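## Task

Arrange the nests so that N1 holds plate B83, N2 holds plate B38 and N3 holds plate B33. Every plate must lie flat within its nest's locators, turned so that its well A1 sits at the nest corner labelled A1, and must stay put without the robot touching it. Finish by opening the grippers and withdrawing the arms.

## Robot and tools

Robot: two six-joint arms, left_arm and right_arm, each ending in a two-finger parallel gripper (140 mm maximum opening). Base poses in the scene frame: left_arm at (-0.008, +0.483, 0) m, quat_wxyz (+0.999, 0, 0, +0.033); right_arm at (+0.062, -0.417, 0) m, quat_wxyz (+0.997, 0, 0, -0.074). Either arm may be parked out of the way while the other works.

Scene frame: origin on the table surface midway between the arms, +z up, +x pointing out across the table, left_arm on the +y side. The names left and right do not refer to image sides. Gripper axes: fingers extend along the gripper's +z, and close along its y. The reported end_effector_position is the point between the pads when shut; closed fingertips extend about 33 mm past it, open ones about 9 mm, and tips travel roughly 24 mm further out while closing, so keep that margin above surfaces.

Layout: nest OUT is empty and lies between the arms. In front, in an arc running clockwise seen from above, are N1, N2, N3 and RD. A fixed scanner beside RD reads a plate's ID once the plate lies flat in RD with well A1 (the plate's clipped corner) at RD's A1 corner and nothing hides it. Scanner fields: code (lower-case ID such as b83, or no_read; never wrong) and reads (number of changes from no_read to an ID so far).

execute_actions(actions): a list of actions run in sequence; an empty list just returns state and images. Each action may have:
- rows: 1 to 15 rows, each applied for one control step (1/30 s). Each row is one flat list of 18 numbers, each in [-1, 1], covering both arms even if one is idle: left_arm dx, dy, dz, rx, ry, rz, gripper position, force_limit, speed, then the same nine for right_arm.
- dx, dy, dz, rx, ry, rz are an offset, not a pose: the target relative to that gripper's measured pose when the action began (for a call's first action, the last reported pose), expressed in the gripper's own axes. Every row is relative to that same starting pose, not cumulative. Scale: 1.0 equals 0.6 m or 180 degrees; rx, ry, rz form a single rotation vector. Per step the controller clips the target to within 70 mm and 16 degrees of the current pose, then uses damped inverse kinematics, favouring position over orientation.
- Gripper numbers are absolute commands. position: +1 fully open, about -0.8 pads touching, -1 close until blocked. force_limit: -1 about 14 N, 0 about 60 N, +1 about 107 N. speed: -1 about 30 mm/s, 0 about 140 mm/s, +1 about 250 mm/s. To keep a gripper unchanged, repeat its previous three values (0 is a real command).
- steps: 1 to 450, at least the number of rows, default 15. After the last row each arm keeps heading for that row's target; long moves need enough steps. A move cut short may not finish on its own: send the remainder next call.
- until: stop the action early when all conditions hold, e.g. {"scanner": {"code": "b38"}} or {"scanner": {"reads": [">=", 1]}}. Comparisons: =, !=, <, <=, >, >=; numbers need one. It does not halt the arms. Any bad value or name rejects the whole call.

Results: per arm, end_effector_position (m) and end_effector_quat_wxyz in the scene frame (may be off, more so at long reach); a Hand target line (current controller goal); object_status (0 moving, 1 blocked while opening, 2 blocked while closing, i.e. gripping, 3 reached command or pads met; thin items can still be held); position_measured in counts (3 open, 230 pads together, not linear); flange force (noisy, includes held weight, may say no reading); pose unreachable when the clearance check altered or blocked a command; MOTOR HOT warnings and OVER-TEMPERATURE FAULT stops; scanner code and reads; images from cam_high, cam_left_wrist, cam_right_wrist (896x504 each).

Gripping: close with position -1 and confirm object_status 2. Stopped fingers stay until the position number changes by 0.01 or more. To squeeze harder, raise force_limit and switch position between -1 and -0.98.

zoom_image(camera, region): enlarged view of part of a camera's latest image; region [x0, y0, x1, y1] in pixels from the top-left, at most 504 by 504.
read_manual(section): returns only the licence text ("licences"); no motion.
finished_scene(scene): ends the current scene, given its number; irreversible, and the goal must already hold and remain.

Limits and hazards: joint load limits 152 N m (waist, shoulder, elbow) and 38 N m (forearm roll, wrist pitch, wrist roll), held weight included; reaching one, or 150 N external force, freezes that arm for 10 s and drops the rest of the call. If an arm is pushed far from its target, both arms abandon their targets. Joint speed caps: 2.62, 3.14, 3.93 rad/s. Elbows never fully straighten. The robot holds the last command while you think, and holding loads heats motors. Start moves gently, increasing offsets by about 0.01 per row, to avoid shaking a plate loose. Parts may be tugged briefly. Never drop plates, knock anything off the table, or let the arms collide or press on each other. At the end release every plate so it rests on its own, then move the grippers away.

Each tool is called after "Call:" as name([rows], argument=value, ...), one row to a line, values as JSON.

## Session

Call:
execute_actions(actions=[])

Scene clock: 0.00 s.
left_arm: end_effector_position=(+0.4771, -0.0655, +0.3269) position_measured=3 object_status=3 end_effector_quat_wxyz=(+0.189, -0.248, +0.924, -0.224) | right_arm: end_effector_position=(+0.1061, -0.8023, +0.3035) position_measured=3 object_status=3 end_effector_quat_wxyz=(-0.092, +0.841, +0.533, +0.000)
Joint positions: left_arm=[-0.758  0.238  0.344 -0.052 -1.085 -0.345] | right_arm=[-0.95   0.005  0.137  0.017 -1.887 -2.481]
Joint velocities: left_arm=[ 0.    -0.    -0.     0.     0.     0.001] | right_arm=[ 0.     0.     0.001 -0.001  0.001 -0.   ]
Flange force (N, the push that the arm receives, along the gripper's own x y z axes): no reading
Hand target (left_arm): +0.477, -0.066, +0.327; +0.189, -0.248, +0.924, -0.224
Hand target (right_arm): +0.106, -0.802, +0.304; -0.092, +0.841, +0.533, +0.000
scanner: code=no_read reads=0

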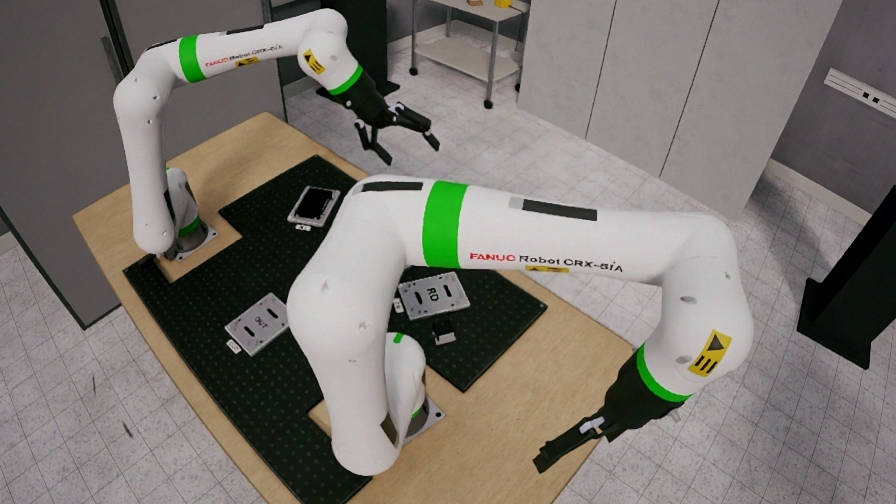

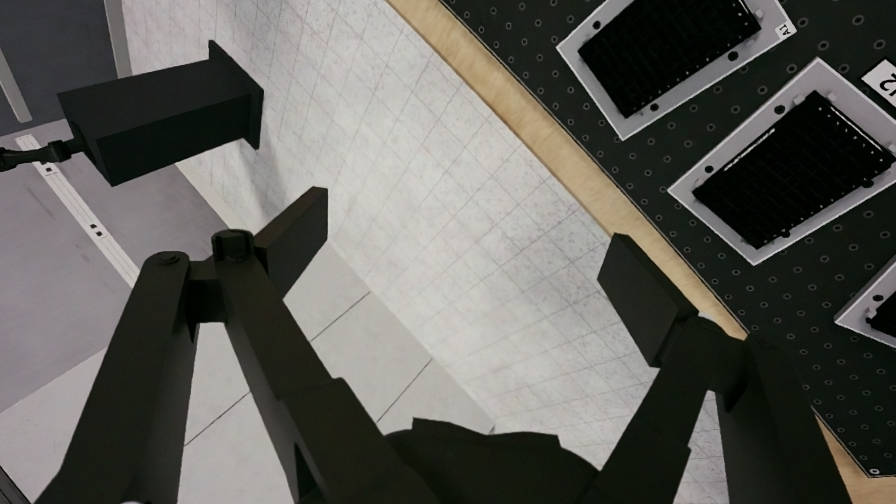

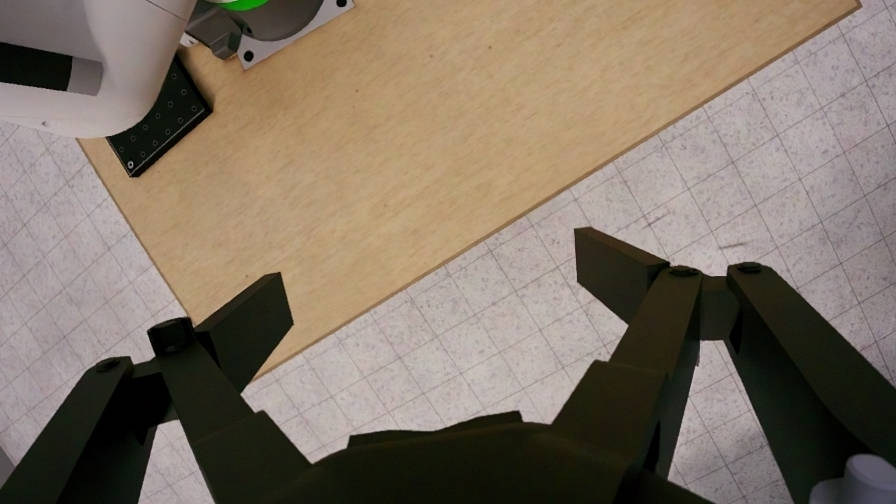

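Call:
execute_actions([
  {"rows":[[-0.006,0.027,-0.044,-0.03,0.025,0.032,1,0,0,0,0,0,0,0,0,1,0,0],[-0.015,0.07,-0.11,-0.07,0.06,0.08,1,0,0,0,0,0,0,0,0,1,0,0],[-0.029,0.135,-0.222,-0.146,0.123,0.162,1,0,0,0,0,0,0,0,0,1,0,0]],"steps":45},
])

Scene clock: 14.37 s.
left_arm: end_effector_position=(+0.3997, +0.0493, +0.4003) position_measured=3 object_status=3 end_effector_quat_wxyz=(+0.000, +0.001, +1.000, -0.001) | right_arm: end_effector_position=(+0.1061, -0.8023, +0.3035) position_measured=3 object_status=3 end_effector_quat_wxyz=(-0.092, +0.841, +0.533, +0.000)
Joint positions: left_arm=[-0.662  0.543  1.082  0.001 -2.109 -0.976] | right_arm=[-0.95   0.005  0.137  0.017 -1.887 -2.481]
Joint velocities: left_arm=[ 0.     0.001  0.     0.     0.001 -0.001] | right_arm=[-0.     0.     0.001  0.001  0.001 -0.   ]
Flange force (N, the push that the arm receives, along the gripper's own x y z axes): left_arm=no reading | right_arm=[3.1 -5.4 6.6]
Hand target (left_arm): +0.400, +0.049, +0.400; +0.000, +0.001, +1.000, -0.001
Hand target (right_arm): +0.106, -0.802, +0.304; -0.092, +0.841, +0.533, +0.000
Off the commanded pose (left_arm): 0.000 m, 0 deg.
Off the commanded pose (right_arm): 0.000 m, 0 deg.
scanner: code=no_read reads=0

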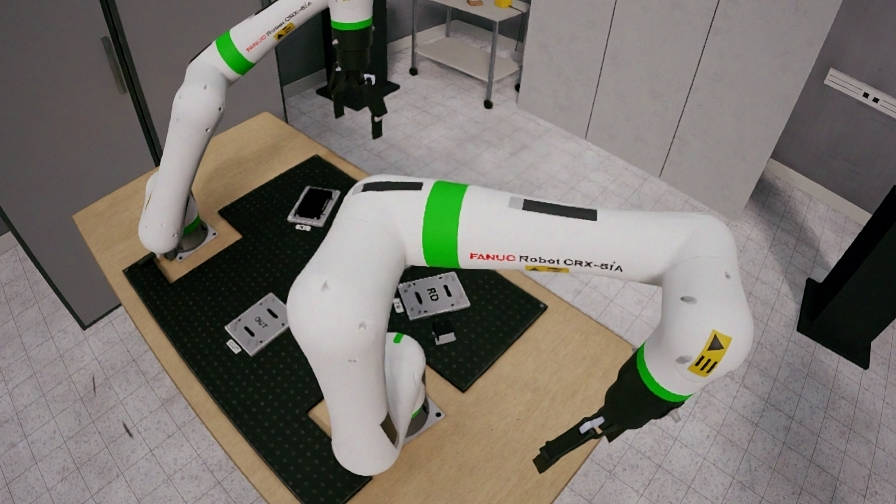

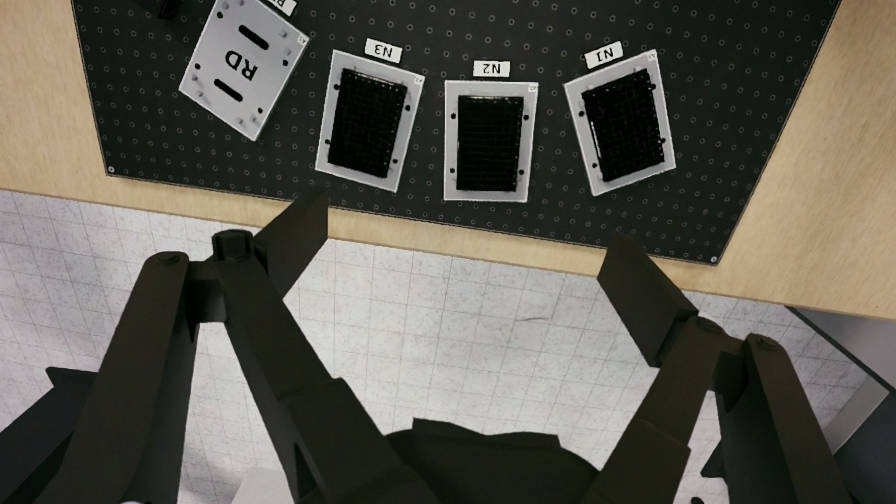

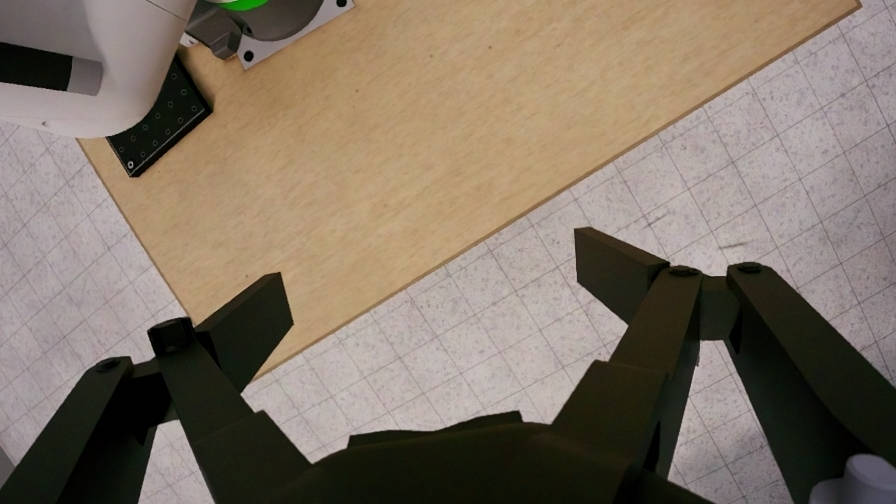

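Call:
zoom_image(camera="cam_left_wrist", region=[300,20,700,245])

Call:
zoom_image(camera="cam_left_wrist", region=[100,0,420,180])

Call:
zoom_image(camera="cam_high", region=[200,150,560,370])

Region (300, 20, 700, 245) of cam_left_wrist's 896x504 image, scaled by 1.260, with more detail than that image has; it fills the top 284 rows of this view, and the rest is white.

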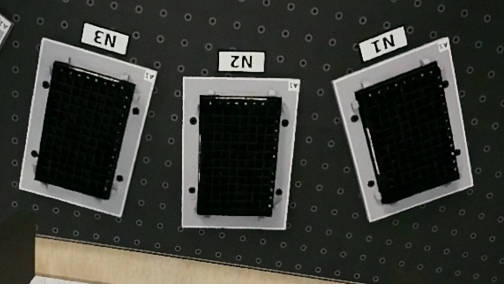

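Region (100, 0, 420, 180) of cam_left_wrist's 896x504 image, scaled by 1.575, with more detail than that image has; it fills the top 284 rows of this view, and the rest is white.

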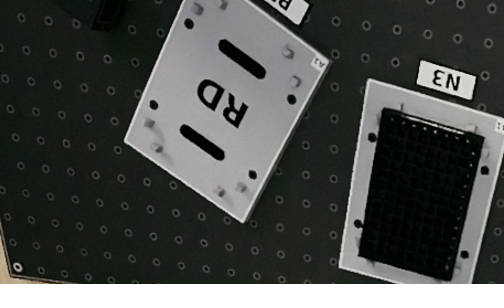

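Region (200, 150, 560, 370) of cam_high's 896x504 image, scaled by 1.400, with more detail than that image has.

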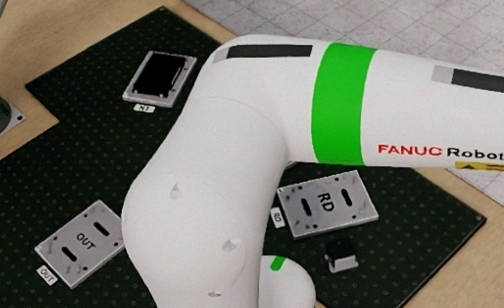

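Call:
zoom_image(camera="cam_high", region=[280,175,350,235])

Call:
zoom_image(camera="cam_left_wrist", region=[550,40,690,200])

Region (280, 175, 350, 235) of cam_high's 896x504 image, scaled by 7.200, with more detail than that image has; it fills the top 432 rows of this view, and the rest is white.

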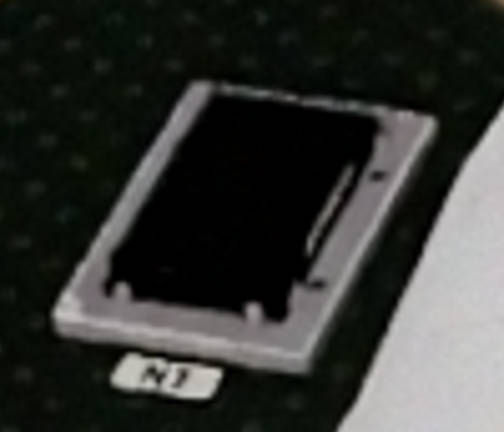

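Region (550, 40, 690, 200) of cam_left_wrist's 896x504 image, scaled by 3.150, with more detail than that image has; it fills the left 441 columns of this view, and the rest is white.

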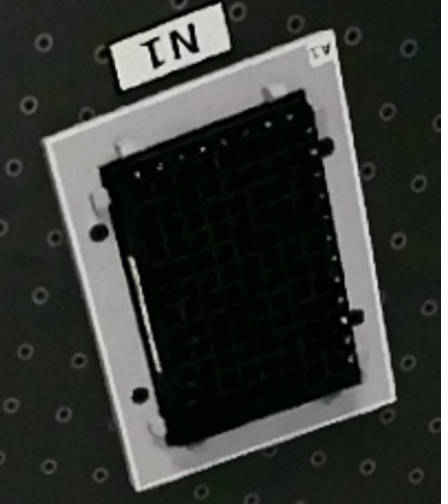

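Call:
execute_actions([
  {"rows":[[0.02,-0.01,0.05,0,-0.02,0,1,0,0,0,0,0,0,0,0,1,0,0],[0.167,-0.083,0.467,0,-0.22,0,1,0,0,0,0,0,0,0,0,1,0,0]],"steps":50},
])

Scene clock: 33.37 s.
left_arm: end_effector_position=(+0.2992, -0.0003, +0.1196) position_measured=3 object_status=3 end_effector_quat_wxyz=(+0.339, +0.001, +0.941, +0.000) | right_arm: end_effector_position=(+0.1061, -0.8023, +0.3035) position_measured=3 object_status=3 end_effector_quat_wxyz=(-0.092, +0.841, +0.533, +0.000)
Joint positions: left_arm=[-1.271  0.212 -0.045 -0.714 -1.142 -0.117] | right_arm=[-0.95   0.005  0.137  0.017 -1.887 -2.481]
Joint velocities: left_arm=[ 0.    -0.001 -0.     0.     0.     0.   ] | right_arm=[-0.    -0.001 -0.    -0.     0.001 -0.   ]
Flange force (N, the push that the arm receives, along the gripper's own x y z axes): left_arm=[0.1 6.8 -0.2] | right_arm=[7.1 -3.5 5.4]
Hand target (left_arm): +0.299, -0.000, +0.120; +0.339, +0.001, +0.941, +0.000
Hand target (right_arm): +0.106, -0.802, +0.304; -0.092, +0.841, +0.533, +0.000
Off the commanded pose (left_arm): 0.001 m, 0 deg.
Off the commanded pose (right_arm): 0.000 m, 0 deg.
scanner: code=no_read reads=0

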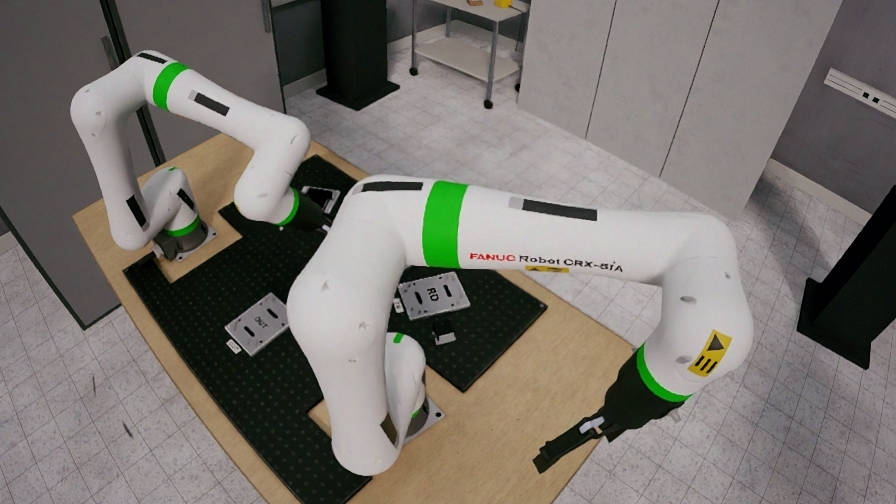

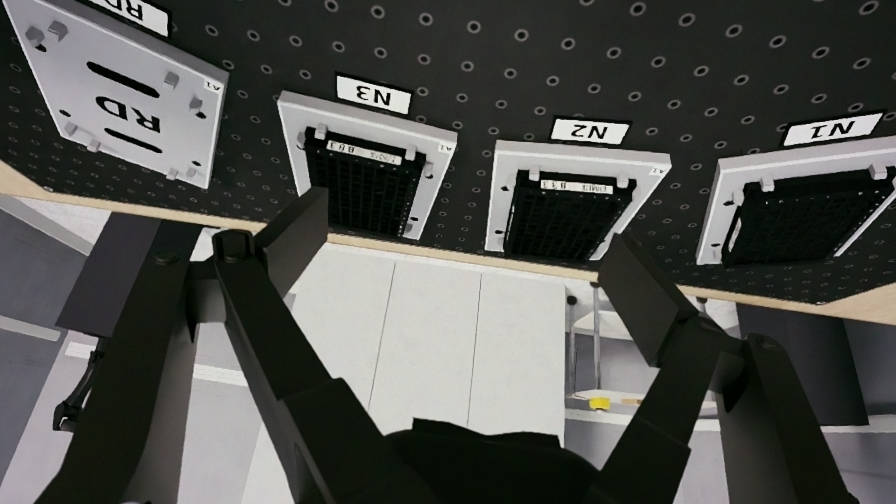

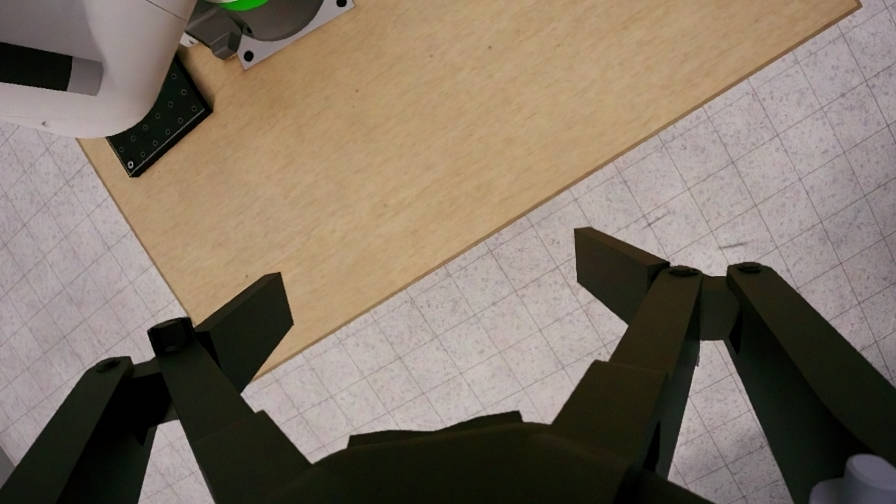

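Call:
zoom_image(camera="cam_left_wrist", region=[300,120,450,190])

Call:
zoom_image(camera="cam_left_wrist", region=[510,150,660,220])

Region (300, 120, 450, 190) of cam_left_wrist's 896x504 image, scaled by 3.360, with more detail than that image has; it fills the top 235 rows of this view, and the rest is white.

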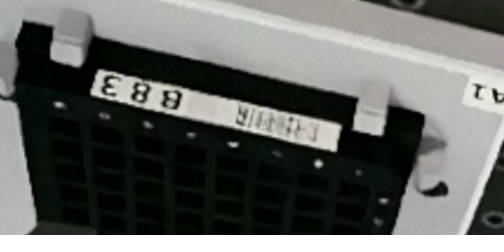

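Region (510, 150, 660, 220) of cam_left_wrist's 896x504 image, scaled by 3.360, with more detail than that image has; it fills the top 235 rows of this view, and the rest is white.

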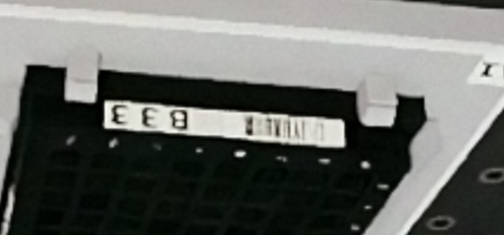

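Call:
execute_actions([
  {"rows":[[-0.2,0.383,-0.007,-0.05,0.216,-0.139,1,0,0,0.727,0.393,0.102,-0.03,-0.053,-0.306,1,0,0]],"steps":60},
  {"rows":[[0,0,0,0,0,0,1,0,0,0.643,0.218,0.083,0,0,-0.289,1,0,0]],"steps":55},
])

Scene clock: 61.57 s.
left_arm: end_effector_position=(+0.3895, +0.2294, +0.2001) position_measured=3 object_status=3 end_effector_quat_wxyz=(+0.000, -0.225, +0.974, -0.001) | right_arm: end_effector_position=(+0.4182, -0.0970, +0.2001) position_measured=3 object_status=3 end_effector_quat_wxyz=(-0.001, +0.070, +0.998, -0.000)
Joint positions: left_arm=[-0.354  0.06  -0.028  0.002 -1.481 -0.829] | right_arm=[ 1.154  0.081 -0.005 -0.001 -1.486 -2.717]
Joint velocities: left_arm=[-0.    -0.     0.     0.    -0.001 -0.002] | right_arm=[-0.     0.     0.002 -0.002 -0.001  0.   ]
Flange force (N, the push that the arm receives, along the gripper's own x y z axes): left_arm=[4.1 3.5 1.6] | right_arm=[1.3 -7.2 2.4]
Flange force at the end of the 1st action (N, along the gripper's axes at the end of the call): left_arm=[5.2 5.4 3.5] | right_arm=[4.2 -0.7 2.3]
Hand target (left_arm): +0.390, +0.229, +0.200; +0.000, -0.225, +0.974, -0.001
Hand target (right_arm): +0.418, -0.097, +0.200; -0.001, +0.070, +0.998, -0.000
Off the commanded pose (left_arm): 0.000 m, 0 deg.
Off the commanded pose (right_arm): 0.002 m, 0 deg.
scanner: code=no_read reads=0

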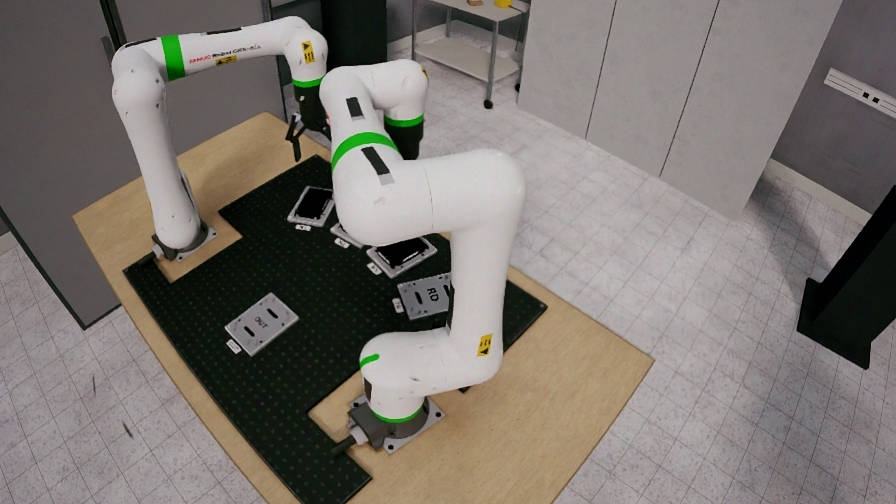

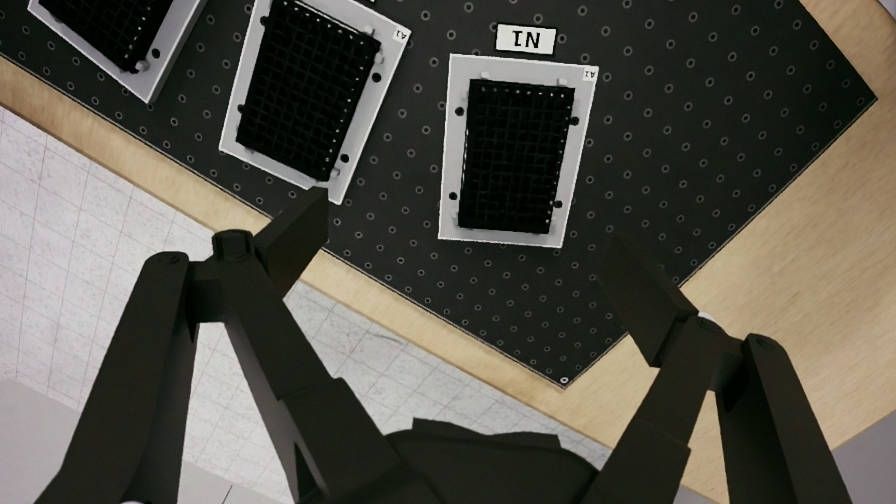

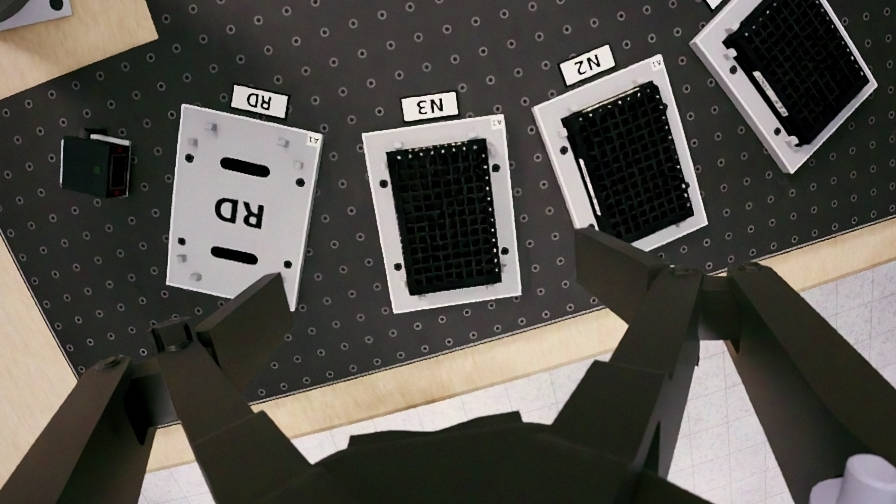

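Call:
zoom_image(camera="cam_right_wrist", region=[730,50,820,140])

Region (730, 50, 820, 140) of cam_right_wrist's 896x504 image, scaled by 5.600, with more detail than that image has.

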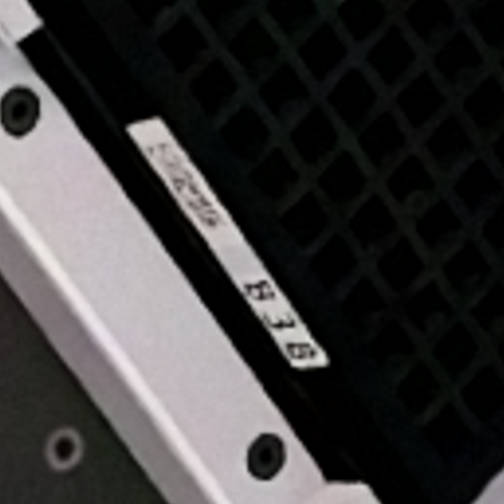

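Call:
execute_actions([
  {"rows":[[0,0.045,0.21,0,0,-0.02,1,0,0,0,0.028,0.21,0,0,0,1,0,0]],"steps":30},
])

Scene clock: 66.90 s.
left_arm: end_effector_position=(+0.3778, +0.2537, +0.0741) position_measured=3 object_status=3 end_effector_quat_wxyz=(+0.000, -0.256, +0.967, -0.001) | right_arm: end_effector_position=(+0.4201, -0.0807, +0.0741) position_measured=3 object_status=3 end_effector_quat_wxyz=(-0.001, +0.070, +0.998, -0.000)
Joint positions: left_arm=[-0.308  0.076 -0.313  0.002 -1.179 -0.812] | right_arm=[ 1.169  0.183 -0.192 -0.001 -1.197 -2.732]
Joint velocities: left_arm=[-0. -0. -0. -0. -0.  0.] | right_arm=[-0.    -0.    -0.     0.001  0.    -0.   ]
Flange force (N, the push that the arm receives, along the gripper's own x y z axes): left_arm=[4.4 6.9 1.5] | right_arm=[2.4 -5.5 -0.4]
Hand target (left_arm): +0.378, +0.254, +0.074; +0.000, -0.256, +0.967, -0.001
Hand target (right_arm): +0.420, -0.081, +0.074; -0.001, +0.070, +0.998, -0.000
Off the commanded pose (left_arm): 0.000 m, 0 deg.
Off the commanded pose (right_arm): 0.000 m, 0 deg.
scanner: code=no_read reads=0

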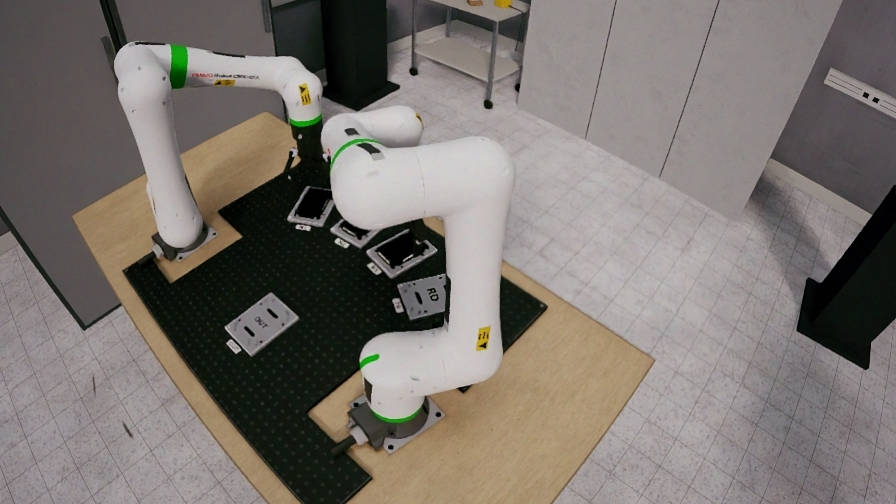

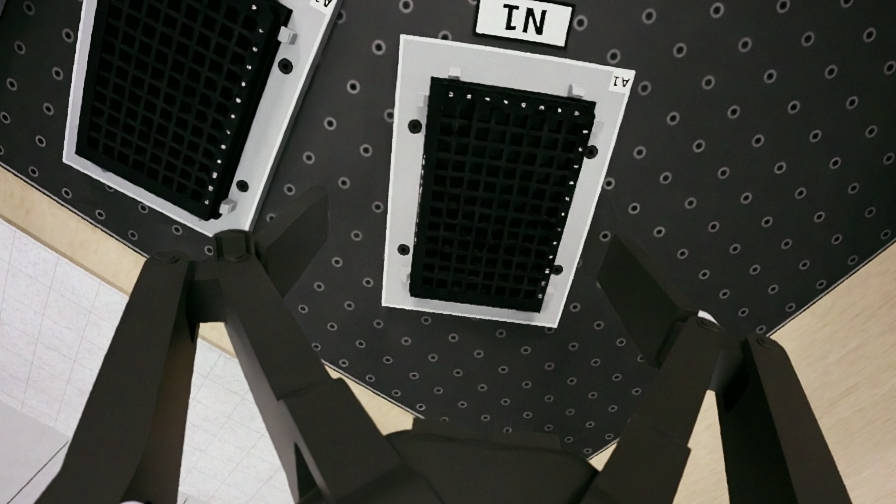

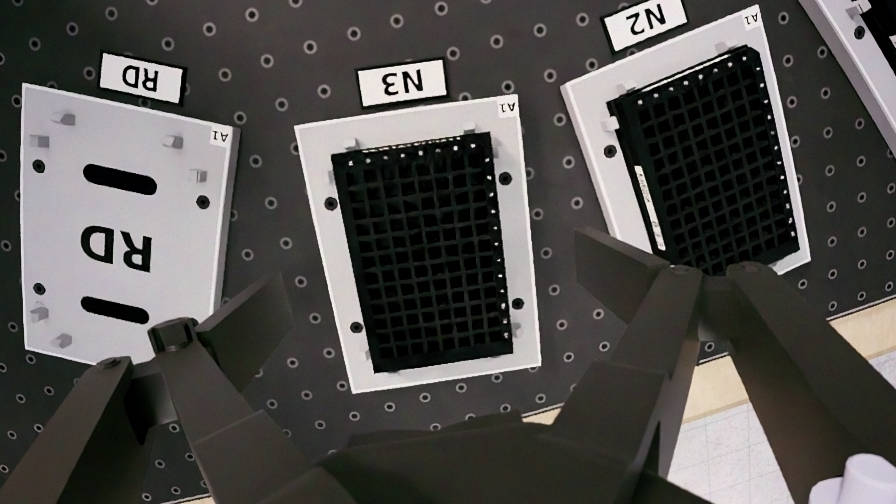

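Call:
execute_actions([
  {"rows":[[0,0.02,0,0,0,0,0.55,0,0,0,0,0,0,0,0,0.55,0,0]],"steps":12},
  {"rows":[[0,0,0.04,0,0,0,0.55,0,0,0,0,0.04,0,0,0,0.55,0,0]],"steps":18},
])

Scene clock: 85.13 s.
left_arm: end_effector_position=(+0.3719, +0.2642, +0.0501) position_measured=59 object_status=3 end_effector_quat_wxyz=(+0.000, -0.256, +0.967, -0.001) | right_arm: end_effector_position=(+0.4201, -0.0808, +0.0501) position_measured=59 object_status=3 end_effector_quat_wxyz=(-0.001, +0.070, +0.998, -0.000)
Joint positions: left_arm=[-0.287  0.076 -0.375  0.002 -1.118 -0.833] | right_arm=[ 1.169  0.206 -0.225 -0.001 -1.141 -2.732]
Joint velocities: left_arm=[ 0.  0.  0.  0. -0. -0.] | right_arm=[ 0.001 -0.     0.    -0.     0.001  0.   ]
Flange force (N, the push that the arm receives, along the gripper's own x y z axes): left_arm=[5.4 4.7 0.6] | right_arm=[3.3 -5.5 0.1]
Flange force at the end of the 1st action (N, along the gripper's axes at the end of the call): left_arm=[3.8 5.3 1.1] | right_arm=[2.7 -9.3 1.5]
Hand target (left_arm): +0.372, +0.264, +0.050; +0.000, -0.256, +0.967, -0.001
Hand target (right_arm): +0.420, -0.081, +0.050; -0.001, +0.070, +0.998, -0.000
Off the commanded pose (left_arm): 0.000 m, 0 deg.
Off the commanded pose (right_arm): 0.000 m, 0 deg.
scanner: code=no_read reads=0

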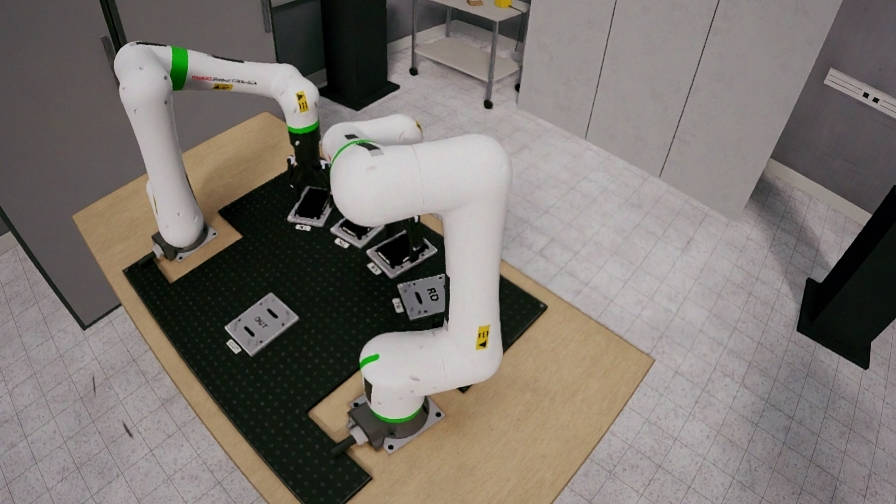

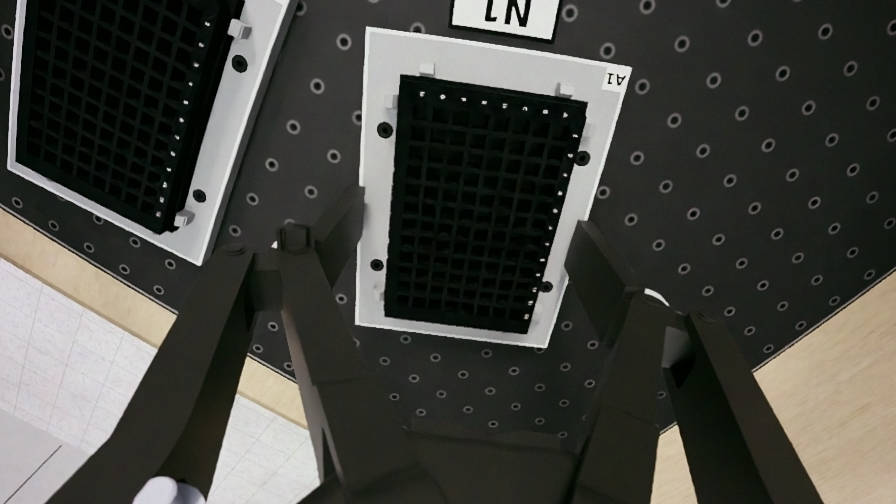

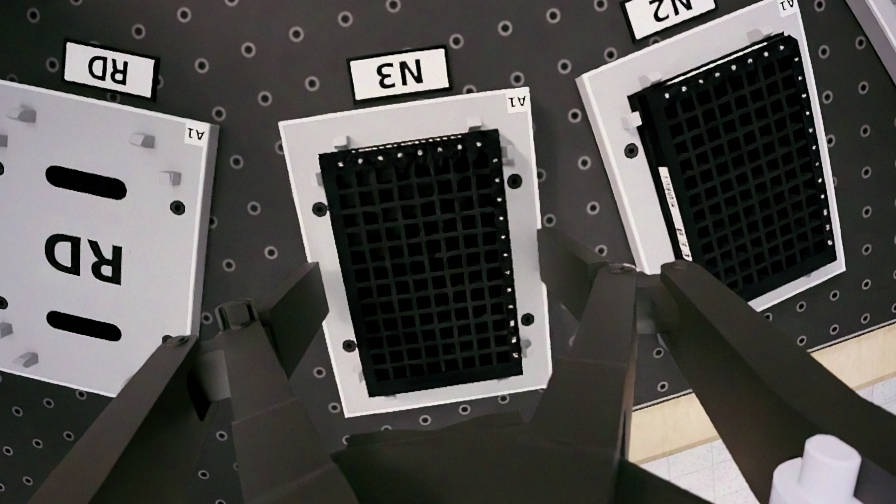

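Call:
execute_actions([
  {"rows":[[0.005,0.005,0.015,0,0,0,0.55,0,0,0,-0.0025,0.015,0,0,0,0.55,0,0]],"steps":12},
  {"rows":[[0,0,0.005,0,0,0,0.55,0,0,0,0,0.005,0,0,0,0.55,0,0]],"steps":10},
  {"rows":[[0,0,0.004,0,0,0,0.55,0,0,0,0,0.004,0,0,0,0.55,0,0]],"steps":10},
  {"rows":[[0,0,0.004,0,0,0,0.55,0,0,0,0,0.004,0,0,0,0.55,0,0]],"steps":10},
])

Scene clock: 100.73 s.
left_arm: end_effector_position=(+0.3689, +0.2646, +0.0442) position_measured=59 object_status=3 end_effector_quat_wxyz=(+0.001, -0.256, +0.967, -0.002) | right_arm: end_effector_position=(+0.4200, -0.0820, +0.0436) position_measured=59 object_status=3 end_effector_quat_wxyz=(+0.000, +0.070, +0.998, +0.001)
Joint positions: left_arm=[-0.287  0.074 -0.392  0.002 -1.101 -0.833] | right_arm=[ 1.168  0.209 -0.238 -0.001 -1.122 -2.73 ]
Joint velocities: left_arm=[ 0.     0.001  0.    -0.    -0.    -0.   ] | right_arm=[-0.     0.001  0.     0.002  0.001  0.   ]
Flange force (N, the push that the arm receives, along the gripper's own x y z axes): left_arm=[-3.2 9.1 -29.8] | right_arm=[15.7 -10.9 -22.6]
Hand target (left_arm): +0.369, +0.265, +0.044; +0.001, -0.256, +0.967, -0.002
Hand target (right_arm): +0.420, -0.082, +0.044; +0.000, +0.070, +0.998, +0.001
Off the commanded pose (left_arm): 0.003 m, 0 deg.
Off the commanded pose (right_arm): 0.003 m, 0 deg.
FORCE FAULT: contact force on the left arm reached its limit, and that arm stopped for 10 seconds. FORCE FAULT: contact force on the right arm reached its limit, and that arm stopped for 10 seconds. On each arm, the contact can be on any part of the arm, not only on its tool. Those arms' remaining commands of this call were not run. Those arms hold still and accept commands again. Move each arm away from its contact; if what an arm grips holds it there, let go first. An arm that pushes or pulls that hard again can be faulted again.
scanner: code=no_read reads=0

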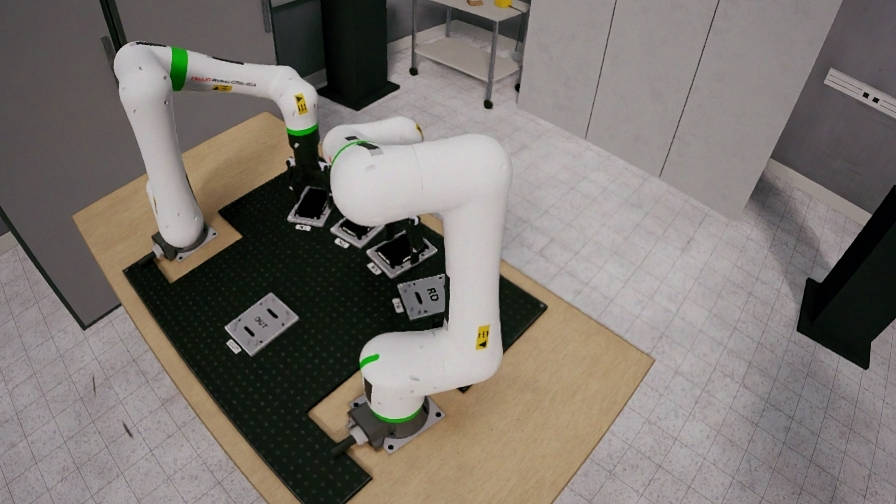

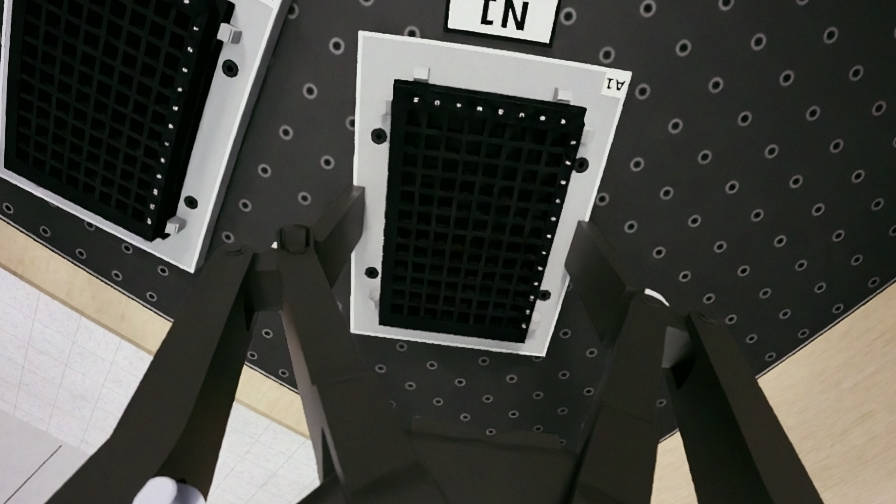

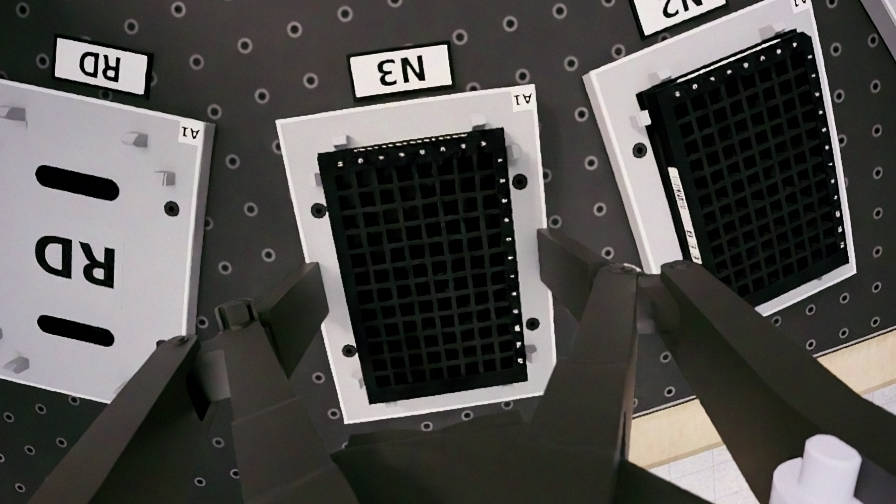

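Call:
execute_actions([
  {"rows":[[0,0.002,-0.0175,0,0,0,0.55,0,0,0,-0.001,-0.0178,0,0,0,0.55,0,0]],"steps":12},
  {"rows":[[0,0,0,0,0,0,-1,0,-0.7,0,0,0,0,0,0,-1,0,-0.7]],"steps":25},
])

Scene clock: 106.43 s.
left_arm: end_effector_position=(+0.3683, +0.2656, +0.0548) position_measured=108 object_status=2 end_effector_quat_wxyz=(+0.001, -0.256, +0.967, -0.002) | right_arm: end_effector_position=(+0.4200, -0.0826, +0.0544) position_measured=109 object_status=2 end_effector_quat_wxyz=(+0.000, +0.070, +0.998, +0.001)
Joint positions: left_arm=[-0.285  0.059 -0.381  0.003 -1.127 -0.835] | right_arm=[ 1.168  0.196 -0.226 -0.001 -1.147 -2.73 ]
Joint velocities: left_arm=[-0.     0.001 -0.001 -0.    -0.001  0.001] | right_arm=[-0.     0.001  0.    -0.001 -0.001  0.   ]
Flange force (N, the push that the arm receives, along the gripper's own x y z axes): left_arm=[5.4 -11.5 -39.3] | right_arm=[11.3 -12.1 -31.7]
Flange force at the end of the 1st action (N, along the gripper's axes at the end of the call): left_arm=[5.7 8.2 1.8] | right_arm=[1.5 -6.0 0.0]
Hand target (left_arm): +0.368, +0.266, +0.055; +0.001, -0.256, +0.967, -0.002
Hand target (right_arm): +0.420, -0.083, +0.054; +0.000, +0.070, +0.998, +0.001
Off the commanded pose (left_arm): 0.000 m, 0 deg.
Off the commanded pose (right_arm): 0.000 m, 0 deg.
scanner: code=no_read reads=0

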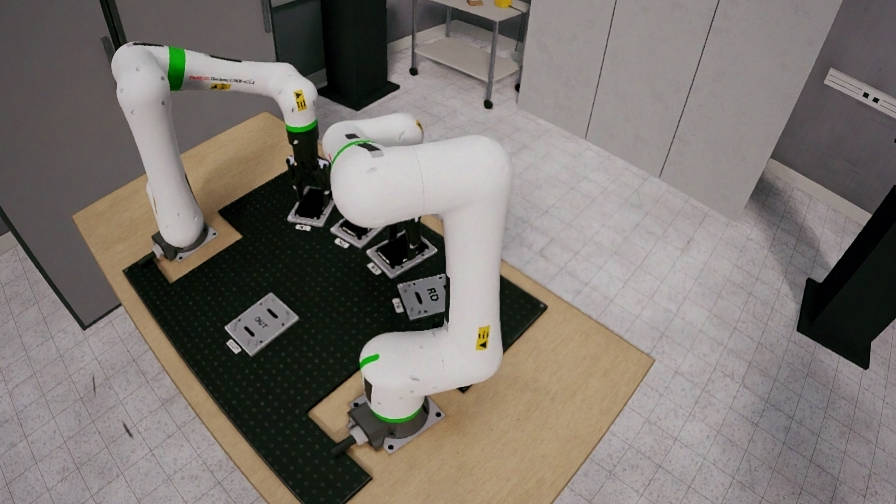

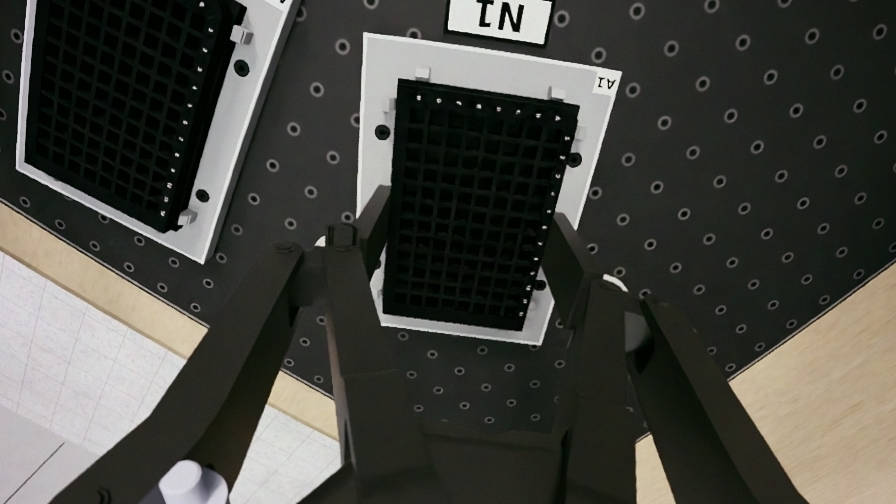

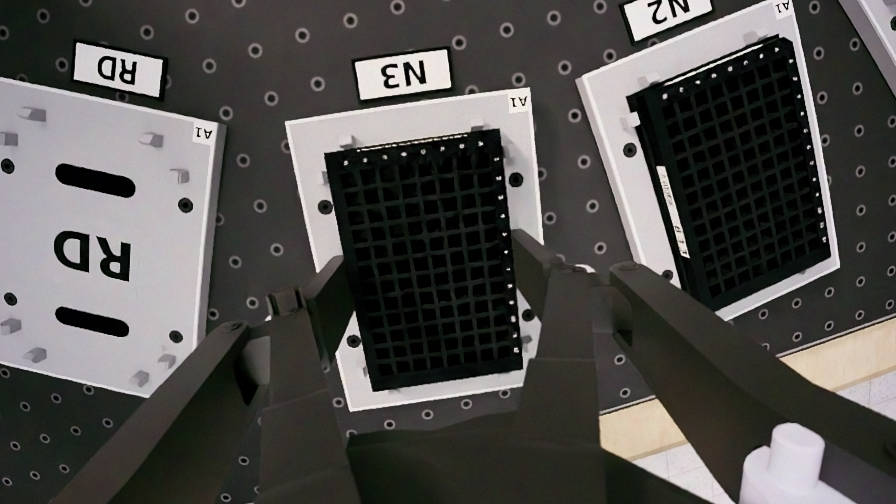

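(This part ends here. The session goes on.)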